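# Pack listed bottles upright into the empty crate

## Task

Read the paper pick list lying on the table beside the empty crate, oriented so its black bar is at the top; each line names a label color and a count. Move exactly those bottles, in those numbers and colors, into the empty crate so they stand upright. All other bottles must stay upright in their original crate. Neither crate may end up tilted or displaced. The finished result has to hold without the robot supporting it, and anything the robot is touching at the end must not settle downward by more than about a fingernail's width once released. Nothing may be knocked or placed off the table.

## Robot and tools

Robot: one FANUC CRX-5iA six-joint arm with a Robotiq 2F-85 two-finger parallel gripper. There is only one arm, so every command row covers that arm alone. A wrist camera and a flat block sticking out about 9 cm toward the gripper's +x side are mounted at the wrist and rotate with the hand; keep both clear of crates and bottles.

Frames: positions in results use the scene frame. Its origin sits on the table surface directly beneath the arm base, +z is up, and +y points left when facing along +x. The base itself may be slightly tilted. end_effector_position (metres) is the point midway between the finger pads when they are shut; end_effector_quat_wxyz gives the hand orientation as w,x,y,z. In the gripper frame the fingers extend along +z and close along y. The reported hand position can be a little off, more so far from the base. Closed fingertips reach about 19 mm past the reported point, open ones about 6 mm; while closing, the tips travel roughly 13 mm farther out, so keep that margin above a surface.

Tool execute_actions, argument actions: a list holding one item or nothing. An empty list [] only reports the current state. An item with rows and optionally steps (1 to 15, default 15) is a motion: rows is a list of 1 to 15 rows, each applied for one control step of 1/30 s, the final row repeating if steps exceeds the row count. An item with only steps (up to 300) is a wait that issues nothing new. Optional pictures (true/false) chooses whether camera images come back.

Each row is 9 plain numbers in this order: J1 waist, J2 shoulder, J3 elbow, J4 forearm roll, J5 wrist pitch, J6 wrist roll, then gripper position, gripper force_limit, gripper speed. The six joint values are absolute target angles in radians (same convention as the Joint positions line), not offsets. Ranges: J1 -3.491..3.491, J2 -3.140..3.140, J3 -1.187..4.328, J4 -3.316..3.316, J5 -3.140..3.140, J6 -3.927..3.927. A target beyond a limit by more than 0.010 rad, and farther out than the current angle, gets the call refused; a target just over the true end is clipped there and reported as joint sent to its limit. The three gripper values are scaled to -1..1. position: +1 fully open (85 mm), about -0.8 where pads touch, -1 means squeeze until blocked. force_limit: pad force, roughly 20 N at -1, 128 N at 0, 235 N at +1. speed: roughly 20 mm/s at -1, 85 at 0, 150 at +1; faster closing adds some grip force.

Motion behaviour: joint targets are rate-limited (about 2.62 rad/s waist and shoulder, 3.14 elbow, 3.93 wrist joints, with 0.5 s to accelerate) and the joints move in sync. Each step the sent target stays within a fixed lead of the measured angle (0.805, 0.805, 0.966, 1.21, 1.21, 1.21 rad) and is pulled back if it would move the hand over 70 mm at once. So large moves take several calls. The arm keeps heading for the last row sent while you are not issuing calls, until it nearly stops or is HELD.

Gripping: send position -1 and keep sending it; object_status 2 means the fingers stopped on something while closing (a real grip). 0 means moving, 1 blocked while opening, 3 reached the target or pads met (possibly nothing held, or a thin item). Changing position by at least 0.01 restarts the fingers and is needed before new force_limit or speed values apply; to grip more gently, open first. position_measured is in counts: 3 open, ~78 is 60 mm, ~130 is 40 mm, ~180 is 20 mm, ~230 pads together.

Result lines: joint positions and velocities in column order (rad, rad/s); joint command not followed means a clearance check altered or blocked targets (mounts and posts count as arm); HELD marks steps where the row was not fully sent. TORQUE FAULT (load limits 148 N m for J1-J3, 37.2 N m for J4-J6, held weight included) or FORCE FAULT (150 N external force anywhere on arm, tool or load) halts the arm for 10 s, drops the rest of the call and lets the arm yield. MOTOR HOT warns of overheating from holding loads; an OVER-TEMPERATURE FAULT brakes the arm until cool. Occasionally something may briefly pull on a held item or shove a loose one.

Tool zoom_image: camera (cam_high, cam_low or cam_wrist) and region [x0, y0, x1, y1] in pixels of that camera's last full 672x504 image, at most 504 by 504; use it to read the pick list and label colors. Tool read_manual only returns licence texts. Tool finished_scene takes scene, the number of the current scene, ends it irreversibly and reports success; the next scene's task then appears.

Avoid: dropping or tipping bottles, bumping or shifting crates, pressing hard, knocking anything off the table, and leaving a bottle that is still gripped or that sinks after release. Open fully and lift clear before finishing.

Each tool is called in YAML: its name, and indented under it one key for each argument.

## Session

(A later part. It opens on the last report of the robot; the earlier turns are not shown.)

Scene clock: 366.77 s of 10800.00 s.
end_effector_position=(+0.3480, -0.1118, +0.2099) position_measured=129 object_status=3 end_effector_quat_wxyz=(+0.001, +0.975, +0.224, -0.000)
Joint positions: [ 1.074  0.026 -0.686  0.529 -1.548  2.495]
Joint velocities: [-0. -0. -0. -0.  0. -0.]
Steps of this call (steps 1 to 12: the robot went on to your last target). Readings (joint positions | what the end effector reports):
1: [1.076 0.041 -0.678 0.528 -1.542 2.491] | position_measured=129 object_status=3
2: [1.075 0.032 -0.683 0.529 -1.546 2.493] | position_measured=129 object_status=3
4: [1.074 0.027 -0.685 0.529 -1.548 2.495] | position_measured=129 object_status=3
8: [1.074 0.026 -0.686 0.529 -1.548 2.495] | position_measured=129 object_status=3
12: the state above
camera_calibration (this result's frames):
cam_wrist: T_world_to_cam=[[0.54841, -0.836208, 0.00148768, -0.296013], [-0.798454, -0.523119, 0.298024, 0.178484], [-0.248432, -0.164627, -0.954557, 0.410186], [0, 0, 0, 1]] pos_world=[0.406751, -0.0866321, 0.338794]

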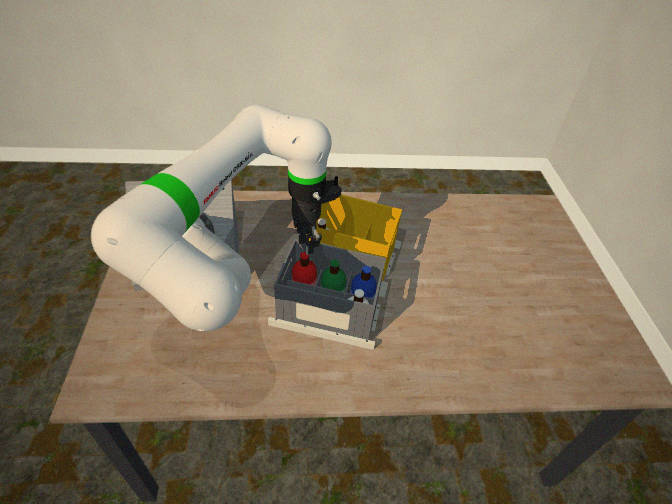

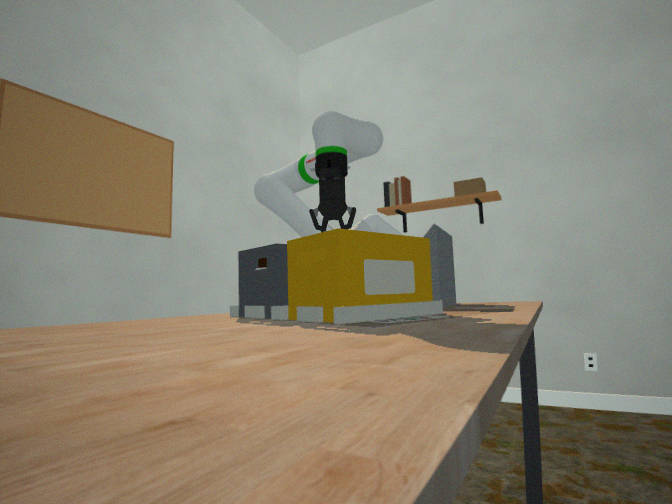

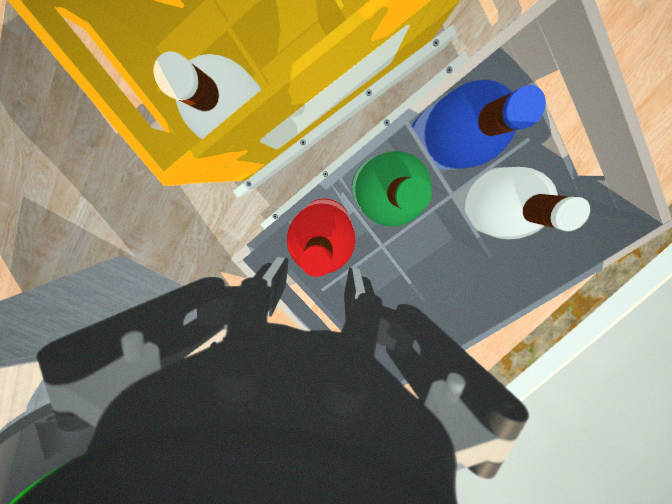

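execute_actions:
  actions:
    - {"rows": [[1.0725,0.0264,-0.6879,0.5298,-1.5453,2.4947,0.0,0.6,0.3],[1.0685,0.0269,-0.6941,0.5325,-1.5380,2.4939,0.0,0.6,0.3],[1.0621,0.0276,-0.7034,0.5369,-1.5270,2.4929,0.0,0.6,0.3],[1.0538,0.0286,-0.7149,0.5426,-1.5132,2.4918,0.0,0.6,0.3],[1.0440,0.0299,-0.7276,0.5494,-1.4974,2.4906,0.0,0.6,0.3],[1.0330,0.0314,-0.7409,0.5570,-1.4807,2.4897,0.0,0.6,0.3],[1.0216,0.0331,-0.7538,0.5650,-1.4638,2.4890,0.0,0.6,0.3],[1.0107,0.0350,-0.7659,0.5727,-1.4478,2.4882,0.0,0.6,0.3],[1.0008,0.0369,-0.7765,0.5797,-1.4336,2.4875,0.0,0.6,0.3],[0.9929,0.0385,-0.7848,0.5854,-1.4222,2.4869,-1,0.6,0],[0.9876,0.0397,-0.7902,0.5892,-1.4146,2.4865,-1,0.6,0],[0.9857,0.0401,-0.7922,0.5906,-1.4119,2.4863,-1,0.6,0]], "steps": 15}
  pictures: false

execute_actions:
  actions:
    - {"rows": [[0.9857,0.0401,-0.7922,0.5906,-1.4119,2.4863,-1,0.6,0],[0.9857,0.0401,-0.7922,0.5906,-1.4119,2.4863,-1,0.6,0],[0.9857,0.0401,-0.7922,0.5906,-1.4119,2.4863,-1,0.6,0],[0.9857,0.0401,-0.7922,0.5906,-1.4119,2.4863,-1,0.6,0],[0.9857,0.0401,-0.7922,0.5906,-1.4119,2.4863,-1,0.6,0],[0.9878,0.0396,-0.7900,0.5890,-1.4149,2.4865,-1,0.6,0],[0.9937,0.0382,-0.7836,0.5848,-1.4237,2.4872,-1,0.6,0],[1.0025,0.0360,-0.7733,0.5784,-1.4376,2.4887,-1,0.6,0],[1.0139,0.0334,-0.7594,0.5702,-1.4560,2.4906,-1,0.6,0],[1.0275,0.0306,-0.7424,0.5605,-1.4780,2.4927,-1,0.6,0],[1.0430,0.0282,-0.7225,0.5496,-1.5029,2.4947,-1,0.6,0],[1.0599,0.0262,-0.7003,0.5380,-1.5301,2.4965,-1,0.6,0],[1.0778,0.0251,-0.6759,0.5260,-1.5587,2.4978,-1,0.6,0],[1.0964,0.0251,-0.6500,0.5139,-1.5883,2.4987,-1,0.6,0],[1.1149,0.0260,-0.6227,0.5021,-1.6182,2.4992,-1,0.6,0]], "steps": 15}
  pictures: false

execute_actions:
  actions:
    - {"rows": [[1.1329,0.0281,-0.5945,0.4911,-1.6479,2.4995,-1,0.6,0],[1.1499,0.0311,-0.5660,0.4809,-1.6768,2.4996,-1,0.6,0],[1.1658,0.0350,-0.5377,0.4718,-1.7045,2.4994,-1,0.6,0],[1.1803,0.0396,-0.5101,0.4638,-1.7304,2.4991,-1,0.6,0],[1.1932,0.0447,-0.4840,0.4571,-1.7542,2.4986,-1,0.6,0],[1.2045,0.0499,-0.4600,0.4514,-1.7753,2.4980,-1,0.6,0],[1.2139,0.0550,-0.4387,0.4469,-1.7935,2.4974,-1,0.6,0],[1.2208,0.0614,-0.4195,0.4438,-1.8078,2.4970,-1,0.6,0],[1.2246,0.0706,-0.4017,0.4423,-1.8171,2.4973,-1,0.6,0],[1.2252,0.0823,-0.3859,0.4425,-1.8211,2.4982,-1,0.6,0],[1.2224,0.0961,-0.3728,0.4443,-1.8193,2.4999,-1,0.6,0],[1.2172,0.1128,-0.3598,0.4473,-1.8140,2.5022,-1,0.6,0],[1.2110,0.1333,-0.3440,0.4509,-1.8074,2.5050,-1,0.6,0],[1.2036,0.1574,-0.3252,0.4552,-1.7997,2.5083,-1,0.6,0],[1.1951,0.1853,-0.3036,0.4601,-1.7907,2.5121,-1,0.6,0]], "steps": 15}
  pictures: false

execute_actions:
  actions:
    - {"rows": [[1.1860,0.2150,-0.2805,0.4653,-1.7812,2.5162,-1,0.6,0],[1.1770,0.2447,-0.2575,0.4706,-1.7716,2.5203,-1,0.6,0],[1.1679,0.2744,-0.2344,0.4758,-1.7621,2.5243,-1,0.6,0],[1.1588,0.3041,-0.2114,0.4811,-1.7526,2.5284,-1,0.6,0],[1.1497,0.3339,-0.1883,0.4863,-1.7430,2.5325,-1,0.6,0],[1.1406,0.3636,-0.1652,0.4916,-1.7335,2.5365,-1,0.6,0],[1.1315,0.3933,-0.1422,0.4968,-1.7240,2.5406,-1,0.6,0],[1.1230,0.4212,-0.1206,0.5017,-1.7150,2.5444,-1,0.6,0],[1.1151,0.4451,-0.1032,0.5062,-1.7060,2.5476,-1,0.6,0],[1.1074,0.4648,-0.0914,0.5105,-1.6959,2.5498,-1,0.6,0],[1.0999,0.4805,-0.0849,0.5146,-1.6847,2.5513,-1,0.6,0],[1.0925,0.4921,-0.0839,0.5186,-1.6724,2.5519,-1,0.6,0],[1.0852,0.4998,-0.0881,0.5224,-1.6591,2.5516,-1,0.6,0],[1.0781,0.5035,-0.0976,0.5262,-1.6446,2.5504,-1,0.6,0],[1.0709,0.5034,-0.1123,0.5300,-1.6290,2.5483,-1,0.6,0]], "steps": 15}
  pictures: false

execute_actions:
  actions:
    - {"rows": [[1.0630,0.5000,-0.1317,0.5345,-1.6119,2.5456,-1,0.6,0],[1.0540,0.4955,-0.1537,0.5398,-1.5931,2.5428,-1,0.6,0],[1.0444,0.4909,-0.1763,0.5456,-1.5738,2.5398,-1,0.6,0],[1.0346,0.4872,-0.1982,0.5519,-1.5544,2.5366,-1,0.6,0],[1.0248,0.4853,-0.2185,0.5584,-1.5348,2.5330,-1,0.6,0],[1.0149,0.4852,-0.2374,0.5652,-1.5150,2.5291,-1,0.6,0],[1.0048,0.4855,-0.2559,0.5723,-1.4953,2.5251,-1,0.6,0],[0.9945,0.4862,-0.2739,0.5799,-1.4756,2.5209,-1,0.6,0],[0.9840,0.4874,-0.2915,0.5878,-1.4558,2.5166,-1,0.6,0],[0.9732,0.4890,-0.3087,0.5961,-1.4361,2.5122,-1,0.6,0],[0.9623,0.4910,-0.3255,0.6048,-1.4164,2.5076,-1,0.6,0],[0.9511,0.4935,-0.3419,0.6138,-1.3967,2.5029,-1,0.6,0],[0.9397,0.4964,-0.3578,0.6232,-1.3769,2.4981,-1,0.6,0],[0.9292,0.4994,-0.3719,0.6321,-1.3591,2.4936,-1,0.6,0],[0.9200,0.5022,-0.3837,0.6400,-1.3437,2.4896,-1,0.6,0]], "steps": 15}
  pictures: false

execute_actions:
  actions:
    - {"rows": [[0.9123,0.5048,-0.3934,0.6467,-1.3308,2.4863,-1,0.6,0],[0.9059,0.5070,-0.4012,0.6523,-1.3205,2.4835,-1,0.6,0],[0.9012,0.5088,-0.4068,0.6565,-1.3128,2.4814,-1,0.6,0],[0.8981,0.5099,-0.4104,0.6592,-1.3078,2.4801,-1,0.6,0],[0.8963,0.5106,-0.4125,0.6608,-1.3049,2.4793,-1,0.6,0],[0.8963,0.5106,-0.4125,0.6608,-1.3049,2.4793,-1,0.6,0],[0.8963,0.5106,-0.4125,0.6608,-1.3049,2.4793,0.0,0.6,0.3],[0.8963,0.5106,-0.4125,0.6608,-1.3049,2.4793,0.0,0.6,0.3],[0.8963,0.5106,-0.4125,0.6608,-1.3049,2.4793,0.0,0.6,0.3],[0.8977,0.5101,-0.4109,0.6596,-1.3071,2.4799,0.0,0.6,0.3],[0.9015,0.5087,-0.4065,0.6562,-1.3132,2.4815,0.0,0.6,0.3],[0.9071,0.5066,-0.3997,0.6512,-1.3224,2.4840,0.0,0.6,0.3],[0.9142,0.5042,-0.3911,0.6451,-1.3340,2.4871,0.0,0.6,0.3],[0.9221,0.5016,-0.3812,0.6382,-1.3471,2.4905,0.0,0.6,0.3],[0.9303,0.4990,-0.3704,0.6312,-1.3609,2.4941,0.0,0.6,0.3]], "steps": 15}
  pictures: false

execute_actions:
  actions:
    - {"rows": [[0.9381,0.4950,-0.3604,0.6245,-1.3753,2.4982,0.0,0.6,0.3],[0.9445,0.4880,-0.3527,0.6187,-1.3897,2.5035,0.0,0.6,0.3],[0.9492,0.4780,-0.3479,0.6142,-1.4034,2.5097,0.0,0.6,0.3],[0.9517,0.4651,-0.3468,0.6113,-1.4157,2.5166,0.0,0.6,0.3],[0.9516,0.4492,-0.3500,0.6103,-1.4258,2.5241,0.0,0.6,0.3],[0.9485,0.4305,-0.3584,0.6114,-1.4329,2.5321,0.0,0.6,0.3],[0.9434,0.4087,-0.3704,0.6139,-1.4386,2.5409,0.0,0.6,0.3],[0.9376,0.3835,-0.3844,0.6168,-1.4452,2.5510,0.0,0.6,0.3],[0.9313,0.3567,-0.3992,0.6199,-1.4522,2.5618,0.0,0.6,0.3],[0.9250,0.3298,-0.4141,0.6229,-1.4593,2.5727,0.0,0.6,0.3],[0.9188,0.3030,-0.4289,0.6260,-1.4663,2.5835,0.0,0.6,0.3],[0.9125,0.2761,-0.4437,0.6291,-1.4734,2.5943,0.0,0.6,0.3],[0.9062,0.2492,-0.4586,0.6321,-1.4804,2.6051,0.0,0.6,0.3],[0.9004,0.2241,-0.4725,0.6350,-1.4870,2.6153,0.0,0.6,0.3],[0.8953,0.2023,-0.4846,0.6375,-1.4928,2.6240,0.0,0.6,0.3]], "steps": 15}
  pictures: false

execute_actions:
  actions:
    - {"rows": [[0.8910,0.1838,-0.4948,0.6396,-1.4976,2.6315,0.0,0.6,0.3],[0.8875,0.1687,-0.5031,0.6414,-1.5016,2.6376,0.0,0.6,0.3],[0.8831,0.1571,-0.5116,0.6438,-1.5022,2.6421,0.0,0.6,0.3],[0.8764,0.1490,-0.5217,0.6477,-1.4975,2.6448,0.0,0.6,0.3],[0.8682,0.1447,-0.5327,0.6527,-1.4885,2.6458,0.0,0.6,0.3],[0.8588,0.1440,-0.5437,0.6587,-1.4759,2.6452,0.0,0.6,0.3],[0.8485,0.1453,-0.5550,0.6655,-1.4610,2.6437,0.0,0.6,0.3],[0.8375,0.1470,-0.5668,0.6728,-1.4452,2.6421,0.0,0.6,0.3],[0.8263,0.1489,-0.5784,0.6803,-1.4294,2.6403,0.0,0.6,0.3],[0.8155,0.1509,-0.5892,0.6877,-1.4143,2.6386,0.0,0.6,0.3],[0.8060,0.1529,-0.5985,0.6943,-1.4010,2.6371,0.0,0.6,0.3],[0.7982,0.1547,-0.6058,0.6996,-1.3904,2.6359,0.0,0.6,0.3],[0.7931,0.1559,-0.6106,0.7032,-1.3833,2.6350,-1,0.6,0],[0.7912,0.1563,-0.6124,0.7045,-1.3807,2.6347,-1,0.6,0]], "steps": 15}
  pictures: false

execute_actions:
  actions:
    - {"rows": [[0.7912,0.1563,-0.6124,0.7045,-1.3807,2.6347,-1,0.6,0],[0.7912,0.1563,-0.6124,0.7045,-1.3807,2.6347,-1,0.6,0],[0.7912,0.1563,-0.6124,0.7045,-1.3807,2.6347,-1,0.6,0],[0.7912,0.1563,-0.6124,0.7045,-1.3807,2.6347,-1,0.6,0],[0.7912,0.1563,-0.6124,0.7045,-1.3807,2.6347,-1,0.6,0],[0.7912,0.1563,-0.6124,0.7045,-1.3807,2.6347,-1,0.6,0],[0.7912,0.1563,-0.6124,0.7045,-1.3807,2.6347,-1,0.6,0],[0.7912,0.1563,-0.6124,0.7045,-1.3807,2.6347,-1,0.6,0],[0.7933,0.1558,-0.6104,0.7031,-1.3836,2.6350,-1,0.6,0],[0.7992,0.1544,-0.6049,0.6989,-1.3917,2.6360,-1,0.6,0],[0.8085,0.1524,-0.5960,0.6925,-1.4046,2.6375,-1,0.6,0],[0.8207,0.1499,-0.5840,0.6841,-1.4216,2.6395,-1,0.6,0],[0.8353,0.1473,-0.5692,0.6743,-1.4421,2.6417,-1,0.6,0],[0.8516,0.1449,-0.5517,0.6634,-1.4655,2.6442,-1,0.6,0],[0.8693,0.1428,-0.5319,0.6520,-1.4911,2.6467,-1,0.6,0]], "steps": 15}
  pictures: false

execute_actions:
  actions:
    - {"rows": [[0.8879,0.1414,-0.5100,0.6403,-1.5185,2.6493,-1,0.6,0],[0.9068,0.1408,-0.4863,0.6287,-1.5470,2.6518,-1,0.6,0],[0.9257,0.1410,-0.4612,0.6175,-1.5760,2.6541,-1,0.6,0],[0.9443,0.1422,-0.4352,0.6069,-1.6050,2.6562,-1,0.6,0],[0.9621,0.1443,-0.4087,0.5972,-1.6335,2.6580,-1,0.6,0],[0.9789,0.1472,-0.3822,0.5884,-1.6610,2.6596,-1,0.6,0],[0.9943,0.1508,-0.3563,0.5808,-1.6869,2.6609,-1,0.6,0],[1.0083,0.1549,-0.3316,0.5742,-1.7109,2.6620,-1,0.6,0],[1.0206,0.1591,-0.3088,0.5687,-1.7324,2.6628,-1,0.6,0],[1.0307,0.1652,-0.2869,0.5645,-1.7507,2.6635,-1,0.6,0],[1.0381,0.1747,-0.2649,0.5616,-1.7649,2.6643,-1,0.6,0],[1.0426,0.1873,-0.2435,0.5601,-1.7746,2.6653,-1,0.6,0],[1.0441,0.2027,-0.2234,0.5599,-1.7794,2.6664,-1,0.6,0],[1.0424,0.2206,-0.2052,0.5609,-1.7788,2.6678,-1,0.6,0],[1.0387,0.2416,-0.1866,0.5628,-1.7750,2.6694,-1,0.6,0]], "steps": 15}
  pictures: false

execute_actions:
  actions:
    - {"rows": [[1.0343,0.2664,-0.1645,0.5651,-1.7705,2.6712,-1,0.6,0],[1.0292,0.2951,-0.1391,0.5677,-1.7653,2.6734,-1,0.6,0],[1.0238,0.3256,-0.1120,0.5704,-1.7597,2.6757,-1,0.6,0],[1.0183,0.3562,-0.0848,0.5732,-1.7542,2.6780,-1,0.6,0],[1.0129,0.3868,-0.0577,0.5759,-1.7487,2.6803,-1,0.6,0],[1.0075,0.4173,-0.0306,0.5787,-1.7431,2.6826,-1,0.6,0],[1.0021,0.4479,-0.0034,0.5814,-1.7376,2.6849,-1,0.6,0],[0.9966,0.4785,0.0237,0.5842,-1.7321,2.6872,-1,0.6,0],[0.9916,0.5071,0.0491,0.5868,-1.7269,2.6893,-1,0.6,0],[0.9866,0.5317,0.0697,0.5892,-1.7211,2.6910,-1,0.6,0],[0.9813,0.5519,0.0843,0.5917,-1.7138,2.6919,-1,0.6,0],[0.9758,0.5678,0.0929,0.5942,-1.7050,2.6920,-1,0.6,0],[0.9699,0.5795,0.0956,0.5968,-1.6945,2.6915,-1,0.6,0],[0.9636,0.5869,0.0924,0.5995,-1.6826,2.6902,-1,0.6,0],[0.9569,0.5903,0.0834,0.6023,-1.6690,2.6881,-1,0.6,0]], "steps": 15}
  pictures: false

execute_actions:
  actions:
    - {"rows": [[0.9498,0.5896,0.0687,0.6055,-1.6540,2.6853,-1,0.6,0],[0.9411,0.5863,0.0503,0.6097,-1.6373,2.6829,-1,0.6,0],[0.9304,0.5823,0.0305,0.6150,-1.6190,2.6811,-1,0.6,0],[0.9190,0.5785,0.0105,0.6211,-1.6002,2.6795,-1,0.6,0],[0.9077,0.5753,-0.0091,0.6272,-1.5814,2.6774,-1,0.6,0],[0.8971,0.5732,-0.0283,0.6332,-1.5625,2.6743,-1,0.6,0],[0.8873,0.5722,-0.0470,0.6390,-1.5434,2.6700,-1,0.6,0],[0.8772,0.5717,-0.0653,0.6451,-1.5245,2.6657,-1,0.6,0],[0.8670,0.5715,-0.0832,0.6516,-1.5055,2.6614,-1,0.6,0],[0.8567,0.5718,-0.1005,0.6584,-1.4867,2.6569,-1,0.6,0],[0.8462,0.5726,-0.1173,0.6655,-1.4679,2.6524,-1,0.6,0],[0.8355,0.5737,-0.1337,0.6729,-1.4491,2.6479,-1,0.6,0],[0.8246,0.5753,-0.1495,0.6807,-1.4304,2.6432,-1,0.6,0],[0.8136,0.5773,-0.1649,0.6888,-1.4118,2.6386,-1,0.6,0],[0.8034,0.5794,-0.1784,0.6964,-1.3950,2.6343,-1,0.6,0]], "steps": 15}
  pictures: false

execute_actions:
  actions:
    - {"rows": [[0.7946,0.5816,-0.1896,0.7031,-1.3806,2.6306,-1,0.6,0],[0.7871,0.5836,-0.1989,0.7089,-1.3686,2.6274,-1,0.6,0],[0.7811,0.5853,-0.2062,0.7137,-1.3589,2.6249,-1,0.6,0],[0.7765,0.5867,-0.2115,0.7173,-1.3517,2.6230,-1,0.6,0],[0.7741,0.5874,-0.2143,0.7193,-1.3478,2.6219,-1,0.6,0],[0.7731,0.5878,-0.2154,0.7201,-1.3463,2.6215,-1,0.6,0],[0.7731,0.5878,-0.2154,0.7201,-1.3463,2.6215,-1,0.6,0],[0.7731,0.5878,-0.2154,0.7201,-1.3463,2.6215,0.0,0.6,0.3],[0.7731,0.5878,-0.2154,0.7201,-1.3463,2.6215,0.0,0.6,0.3],[0.7731,0.5878,-0.2154,0.7201,-1.3463,2.6215,0.0,0.6,0.3],[0.7746,0.5873,-0.2137,0.7189,-1.3487,2.6222,0.0,0.6,0.3],[0.7787,0.5860,-0.2089,0.7156,-1.3551,2.6239,0.0,0.6,0.3],[0.7847,0.5843,-0.2018,0.7108,-1.3647,2.6264,0.0,0.6,0.3],[0.7920,0.5823,-0.1930,0.7052,-1.3763,2.6294,0.0,0.6,0.3],[0.7998,0.5803,-0.1831,0.6992,-1.3890,2.6327,0.0,0.6,0.3]], "steps": 15}
  pictures: false

execute_actions:
  actions:
    - {"rows": [[0.8075,0.5785,-0.1731,0.6933,-1.4017,2.6360,0.0,0.6,0.3],[0.8145,0.5771,-0.1636,0.6881,-1.4134,2.6390,0.0,0.6,0.3],[0.8202,0.5760,-0.1557,0.6838,-1.4230,2.6414,0.0,0.6,0.3],[0.8241,0.5753,-0.1502,0.6810,-1.4296,2.6430,0.0,0.6,0.3],[0.8255,0.5751,-0.1482,0.6800,-1.4320,2.6436,0.0,0.6,0.3]], "steps": 8}
  pictures: true

zoom_image:
  camera: "cam_high"
  region: [260, 160, 440, 360]

Scene clock: 487.27 s of 10800.00 s.
end_effector_position=(+0.3468, -0.1105, +0.1544) position_measured=154 object_status=0 end_effector_quat_wxyz=(+0.000, +0.974, +0.225, -0.001)
Joint positions: [ 0.986  0.04  -0.792  0.59  -1.413  2.486]
Joint velocities: [-0.011  0.002 -0.011  0.01   0.021 -0.001]
Steps of this call (steps 1 to 30: the robot went on to your last target; steps 31 to 90: nothing new was sent; then 117.00 s passed at rest; steps 91 to 105: all 15 steps of this action). Readings (joint positions | what the end effector reports):
91: [1.074 0.026 -0.686 0.529 -1.548 2.495] | position_measured=129 object_status=3
92: [1.073 0.026 -0.688 0.530 -1.546 2.495] | position_measured=129 object_status=3
94: [1.066 0.027 -0.697 0.534 -1.535 2.495] | position_measured=129 object_status=3
98: [1.035 0.031 -0.738 0.555 -1.485 2.490] | position_measured=129 object_status=3
105: the state above

Scene clock: 487.77 s of 10800.00 s.
end_effector_position=(+0.3489, -0.1125, +0.2060) position_measured=174 object_status=2 end_effector_quat_wxyz=(+0.001, +0.975, +0.224, -0.000)
Joint positions: [ 1.065  0.027 -0.692  0.535 -1.539  2.496]
Joint velocities: [ 0.455 -0.031  0.616 -0.298 -0.718  0.034]
Steps of this call (steps 1 to 15: all 15 steps of this action). Readings (joint positions | what the end effector reports):
1: [0.986 0.040 -0.792 0.590 -1.412 2.486] | position_measured=161 object_status=0
2: [0.986 0.040 -0.792 0.591 -1.412 2.486] | position_measured=168 object_status=0
4: [0.986 0.040 -0.792 0.591 -1.412 2.486] | position_measured=174 object_status=0
8: [0.990 0.039 -0.787 0.586 -1.419 2.486] | position_measured=174 object_status=0
15: the state above

Scene clock: 488.27 s of 10800.00 s.
end_effector_position=(+0.3624, -0.0991, +0.3445) position_measured=174 object_status=2 end_effector_quat_wxyz=(+0.001, +0.974, +0.225, -0.001)
Joint positions: [ 1.218  0.121 -0.356  0.448 -1.813  2.502]
Joint velocities: [-0.12   0.53   0.455  0.084  0.084  0.098]
Steps of this call (steps 1 to 15: all 15 steps of this action). Readings (joint positions | what the end effector reports):
1: [1.081 0.026 -0.670 0.524 -1.564 2.497] | position_measured=174 object_status=2
2: [1.097 0.026 -0.647 0.514 -1.590 2.498] | position_measured=174 object_status=2
4: [1.129 0.028 -0.598 0.494 -1.642 2.499] | position_measured=174 object_status=2
8: [1.186 0.043 -0.494 0.461 -1.743 2.499] | position_measured=174 object_status=2
15: the state above

Scene clock: 488.77 s of 10800.00 s.
end_effector_position=(+0.4743, +0.0018, +0.3329) position_measured=174 object_status=2 end_effector_quat_wxyz=(-0.001, +0.975, +0.224, +0.000)
Joint positions: [ 1.094  0.481 -0.093  0.518 -1.672  2.55 ]
Joint velocities: [-0.295  0.434  0.084  0.163  0.495  0.013]
Steps of this call (steps 1 to 15: all 15 steps of this action). Readings (joint positions | what the end effector reports):
1: [1.213 0.140 -0.341 0.451 -1.809 2.505] | position_measured=174 object_status=2
2: [1.205 0.161 -0.324 0.455 -1.803 2.508] | position_measured=174 object_status=2
4: [1.189 0.208 -0.286 0.464 -1.785 2.515] | position_measured=174 object_status=2
8: [1.156 0.314 -0.204 0.483 -1.750 2.530] | position_measured=174 object_status=2
15: the state above

Scene clock: 489.27 s of 10800.00 s.
end_effector_position=(+0.4805, +0.0044, +0.1972) position_measured=174 object_status=2 end_effector_quat_wxyz=(+0.000, +0.975, +0.224, -0.000)
Joint positions: [ 0.948  0.495 -0.346  0.617 -1.391  2.501]
Joint velocities: [-0.336  0.087 -0.475  0.273  0.579 -0.141]
Steps of this call (steps 1 to 15: all 15 steps of this action). Readings (joint positions | what the end effector reports):
1: [1.084 0.493 -0.093 0.523 -1.654 2.550] | position_measured=174 object_status=2
2: [1.076 0.499 -0.100 0.527 -1.638 2.550] | position_measured=174 object_status=2
4: [1.061 0.500 -0.134 0.536 -1.608 2.545] | position_measured=174 object_status=2
8: [1.024 0.487 -0.218 0.559 -1.533 2.532] | position_measured=174 object_status=2
15: the state above

Scene clock: 489.77 s of 10800.00 s.
end_effector_position=(+0.4801, +0.0044, +0.1702) position_measured=131 object_status=0 end_effector_quat_wxyz=(+0.000, +0.974, +0.224, -0.001)
Joint positions: [ 0.914  0.504 -0.39   0.645 -1.335  2.487]
Joint velocities: [ 0.2   -0.066  0.244 -0.168 -0.322  0.087]
Steps of this call (steps 1 to 15: all 15 steps of this action). Readings (joint positions | what the end effector reports):
1: [0.936 0.498 -0.361 0.626 -1.372 2.497] | position_measured=174 object_status=2
2: [0.926 0.501 -0.375 0.635 -1.354 2.492] | position_measured=174 object_status=2
4: [0.909 0.506 -0.397 0.650 -1.326 2.485] | position_measured=174 object_status=2
8: [0.897 0.510 -0.412 0.661 -1.305 2.479] | position_measured=174 object_status=0
15: the state above

Scene clock: 490.27 s of 10800.00 s.
end_effector_position=(+0.4562, -0.0823, +0.2138) position_measured=129 object_status=3 end_effector_quat_wxyz=(-0.000, +0.974, +0.225, +0.000)
Joint positions: [ 0.916  0.288 -0.437  0.628 -1.47   2.589]
Joint velocities: [-0.173 -0.722 -0.403  0.084 -0.192  0.291]
Steps of this call (steps 1 to 15: all 15 steps of this action). Readings (joint positions | what the end effector reports):
1: [0.921 0.502 -0.381 0.639 -1.347 2.490] | position_measured=130 object_status=0
2: [0.929 0.499 -0.372 0.632 -1.359 2.494] | position_measured=129 object_status=0
4: [0.942 0.487 -0.356 0.621 -1.386 2.503] | position_measured=129 object_status=0
8: [0.950 0.439 -0.353 0.612 -1.426 2.528] | position_measured=129 object_status=0
15: the state above

Scene clock: 490.77 s of 10800.00 s.
end_effector_position=(+0.4309, -0.1402, +0.1565) position_measured=134 object_status=0 end_effector_quat_wxyz=(+0.000, +0.974, +0.225, -0.001)
Joint positions: [ 0.796  0.155 -0.608  0.701 -1.387  2.635]
Joint velocities: [-0.139  0.031 -0.132  0.094  0.191 -0.023]
Steps of this call (steps 1 to 15: all 15 steps of this action). Readings (joint positions | what the end effector reports):
1: [0.910 0.264 -0.450 0.630 -1.477 2.599] | position_measured=129 object_status=3
2: [0.904 0.240 -0.464 0.633 -1.483 2.609] | position_measured=129 object_status=3
4: [0.894 0.197 -0.488 0.638 -1.494 2.626] | position_measured=129 object_status=3
8: [0.862 0.147 -0.539 0.657 -1.482 2.644] | position_measured=129 object_status=3
15: the state above

Scene clock: 491.27 s of 10800.00 s.
end_effector_position=(+0.4313, -0.1405, +0.1782) position_measured=174 object_status=0 end_effector_quat_wxyz=(+0.000, +0.975, +0.224, -0.001)
Joint positions: [ 0.831  0.148 -0.573  0.677 -1.437  2.641]
Joint velocities: [ 0.376 -0.062  0.391 -0.243 -0.523  0.059]
Steps of this call (steps 1 to 15: all 15 steps of this action). Readings (joint positions | what the end effector reports):
1: [0.792 0.156 -0.611 0.703 -1.383 2.635] | position_measured=140 object_status=0
2: [0.792 0.156 -0.612 0.704 -1.381 2.635] | position_measured=147 object_status=0
4: [0.791 0.156 -0.612 0.705 -1.381 2.635] | position_measured=161 object_status=0
8: [0.791 0.156 -0.612 0.705 -1.381 2.635] | position_measured=174 object_status=0
15: the state above

Scene clock: 491.77 s of 10800.00 s.
end_effector_position=(+0.4380, -0.1342, +0.3335) position_measured=174 object_status=2 end_effector_quat_wxyz=(+0.000, +0.974, +0.225, -0.001)
Joint positions: [ 1.038  0.192 -0.247  0.562 -1.766  2.665]
Joint velocities: [ 0.125  0.429  0.631 -0.043 -0.256  0.035]
Steps of this call (steps 1 to 15: all 15 steps of this action). Readings (joint positions | what the end effector reports):
1: [0.845 0.146 -0.558 0.668 -1.456 2.643] | position_measured=174 object_status=2
2: [0.859 0.145 -0.542 0.658 -1.477 2.645] | position_measured=174 object_status=2
4: [0.892 0.142 -0.503 0.638 -1.525 2.650] | position_measured=174 object_status=2
8: [0.959 0.144 -0.411 0.600 -1.629 2.657] | position_measured=174 object_status=2
15: the state above

Scene clock: 492.27 s of 10800.00 s.
end_effector_position=(+0.5453, -0.0353, +0.3377) position_measured=174 object_status=2 end_effector_quat_wxyz=(-0.000, +0.974, +0.225, -0.000)
Joint positions: [ 0.978  0.55   0.075  0.593 -1.706  2.69 ]
Joint velocities: [-0.208  0.563  0.332  0.093  0.333 -0.   ]
Steps of this call (steps 1 to 15: all 15 steps of this action). Readings (joint positions | what the end effector reports):
1: [1.040 0.208 -0.226 0.562 -1.772 2.667] | position_measured=174 object_status=2
2: [1.040 0.226 -0.206 0.562 -1.774 2.668] | position_measured=174 object_status=2
4: [1.037 0.268 -0.165 0.564 -1.773 2.671] | position_measured=174 object_status=2
8: [1.017 0.370 -0.073 0.574 -1.754 2.679] | position_measured=174 object_status=2
15: the state above

Scene clock: 492.77 s of 10800.00 s.
end_effector_position=(+0.5610, -0.0278, +0.2068) position_measured=174 object_status=2 end_effector_quat_wxyz=(+0.000, +0.975, +0.224, -0.000)
Joint positions: [ 0.832  0.574 -0.138  0.676 -1.443  2.646]
Joint velocities: [-0.33   0.051 -0.487  0.231  0.566 -0.139]
Steps of this call (steps 1 to 15: all 15 steps of this action). Readings (joint positions | what the end effector reports):
1: [0.970 0.567 0.084 0.596 -1.693 2.690] | position_measured=174 object_status=2
2: [0.962 0.579 0.086 0.600 -1.677 2.690] | position_measured=174 object_status=2
4: [0.946 0.588 0.070 0.607 -1.648 2.685] | position_measured=174 object_status=2
8: [0.907 0.577 -0.010 0.628 -1.579 2.676] | position_measured=174 object_status=2
15: the state above

Scene clock: 493.27 s of 10800.00 s.
end_effector_position=(+0.5605, -0.0275, +0.1671) position_measured=132 object_status=0 end_effector_quat_wxyz=(+0.000, +0.974, +0.224, -0.001)
Joint positions: [ 0.786  0.584 -0.2    0.71  -1.367  2.627]
Joint velocities: [ 0.179 -0.049  0.212 -0.135 -0.277  0.078]
Steps of this call (steps 1 to 15: all 15 steps of this action). Readings (joint positions | what the end effector reports):
1: [0.821 0.576 -0.154 0.684 -1.424 2.642] | position_measured=174 object_status=2
2: [0.810 0.578 -0.169 0.692 -1.406 2.637] | position_measured=174 object_status=2
4: [0.791 0.583 -0.194 0.706 -1.375 2.629] | position_measured=174 object_status=2
8: [0.774 0.588 -0.215 0.720 -1.347 2.622] | position_measured=174 object_status=0
15: the state above

Scene clock: 493.53 s of 10800.00 s.
end_effector_position=(+0.5605, -0.0275, +0.2003) position_measured=129 object_status=0 end_effector_quat_wxyz=(+0.000, +0.974, +0.225, -0.001)
Joint positions: [ 0.825  0.575 -0.149  0.68  -1.431  2.643]
Joint velocities: [ 0.004  0.     0.01  -0.009 -0.015  0.004]
Steps of this call (steps 1 to 8: all 8 steps of this action). Readings (joint positions | what the end effector reports):
1: [0.792 0.582 -0.192 0.705 -1.377 2.630] | position_measured=131 object_status=0
2: [0.799 0.581 -0.183 0.700 -1.388 2.632] | position_measured=130 object_status=0
4: [0.813 0.577 -0.165 0.689 -1.411 2.638] | position_measured=129 object_status=0
8: the state above
camera_calibration (this result's frames):
cam_wrist: T_world_to_cam=[[0.548962, -0.835847, 0.000731718, -0.342205], [-0.797917, -0.523789, 0.298283, 0.394733], [-0.248936, -0.16433, -0.954477, 0.467929], [0, 0, 0, 1]] pos_world=[0.619306, -0.00237942, 0.329136]

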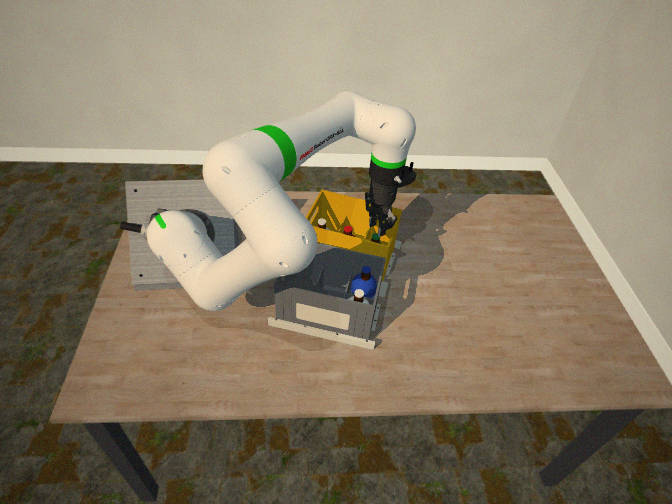

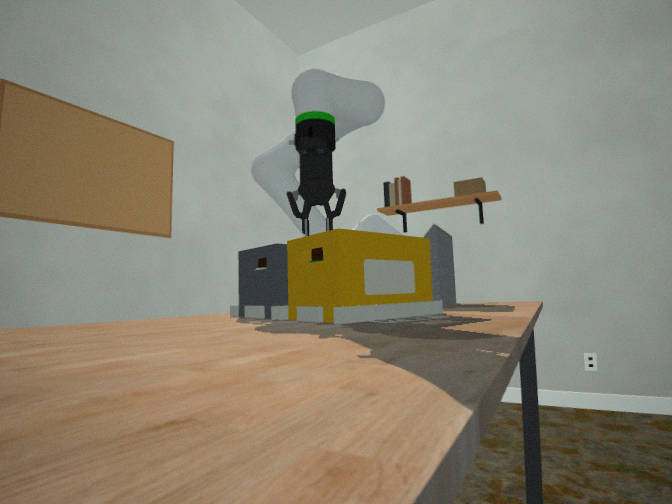

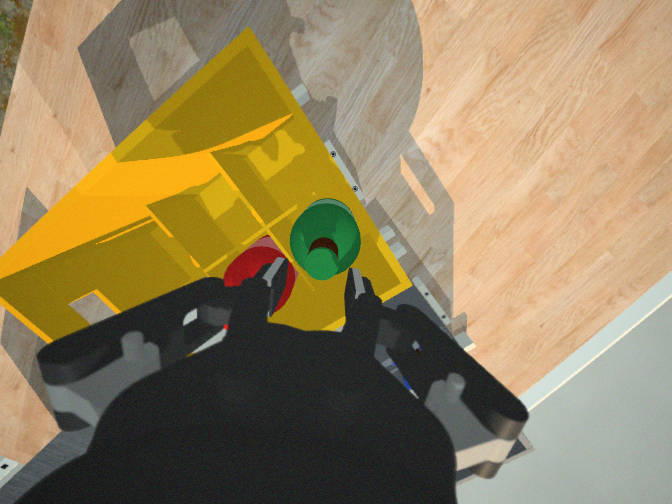

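Region (260, 160, 440, 360) of cam_high's 672x504 image, scaled by 2.520, with more detail than that image has; it fills the left 454 columns of this view, and the rest is white.

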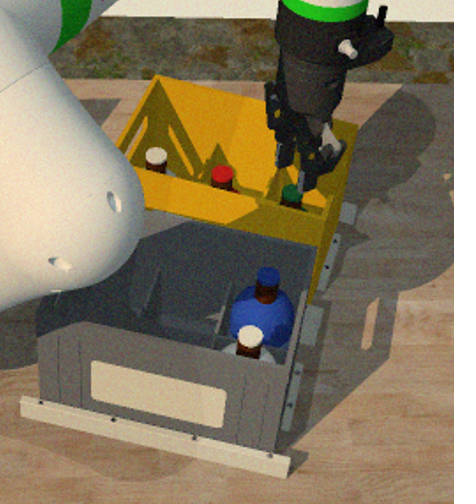

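execute_actions:
  actions: []

Scene clock: 498.47 s of 10800.00 s.
end_effector_position=(+0.5605, -0.0275, +0.2006) position_measured=129 object_status=3 end_effector_quat_wxyz=(+0.000, +0.974, +0.225, -0.001)
Joint positions: [ 0.826  0.575 -0.148  0.68  -1.432  2.644]
Joint velocities: [-0.    -0.     0.001  0.     0.001 -0.   ]
Steps of this call (steps 1 to 15: the robot went on to your last target; steps 16 to 90: nothing new was sent; then 1.93 s passed at rest). Readings (joint positions | what the end effector reports):
1: [0.825 0.575 -0.148 0.680 -1.432 2.644] | position_measured=129 object_status=0
2: [0.825 0.575 -0.148 0.680 -1.432 2.644] | position_measured=129 object_status=3
4: [0.825 0.575 -0.148 0.680 -1.432 2.644] | position_measured=129 object_status=3
8: [0.825 0.575 -0.148 0.680 -1.432 2.644] | position_measured=129 object_status=3
90: the state above
The arm was judged still, so your last target was given up. Only a new action makes it travel on or press farther. Fingers that are still opening or closing keep moving.
camera_calibration (this result's frames):
cam_wrist: T_world_to_cam=[[0.548936, -0.835864, 0.000752914, -0.342229], [-0.797972, -0.523782, 0.298149, 0.394746], [-0.248818, -0.164265, -0.954519, 0.468199], [0, 0, 0, 1]] pos_world=[0.619354, -0.00238656, 0.32947]

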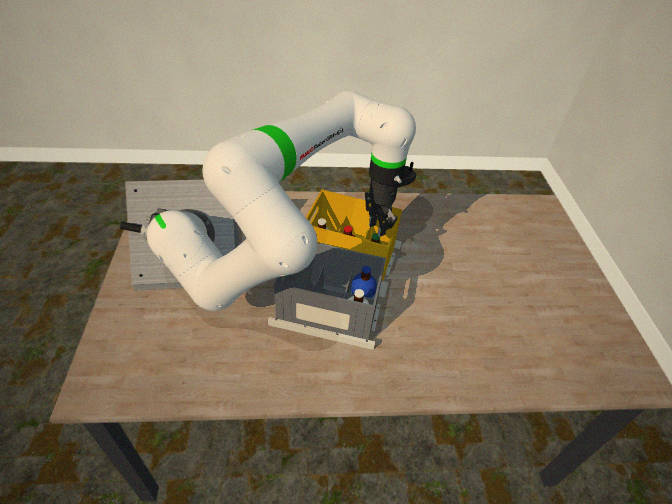

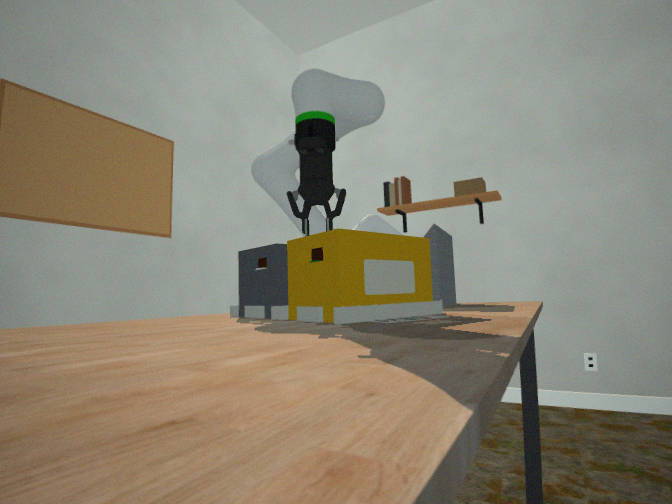

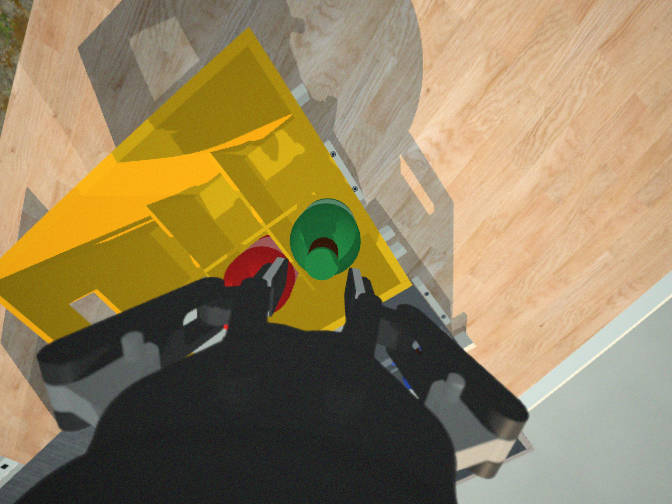

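zoom_image:
  camera: "cam_high"
  region: [250, 170, 450, 360]

Region (250, 170, 450, 360) of cam_high's 672x504 image, scaled by 2.520, with more detail than that image has; it fills the top 479 rows of this view, and the rest is white.

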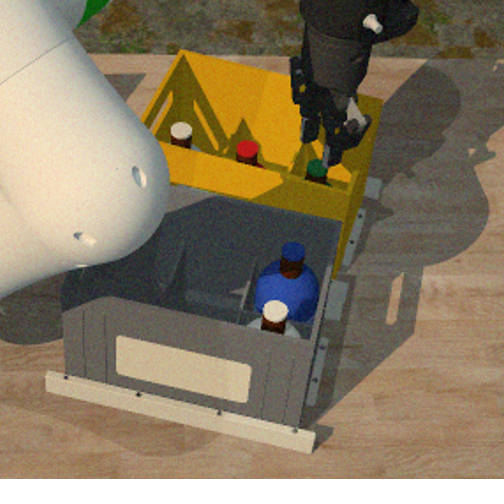

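The white, red and green bottles are upright in the yellow crate. The blue and the second white bottle are still standing in the gray crate, and the gripper is clear, so I'm ending the scene.

finished_scene:
  scene: 2

The scene is finished: the task was done.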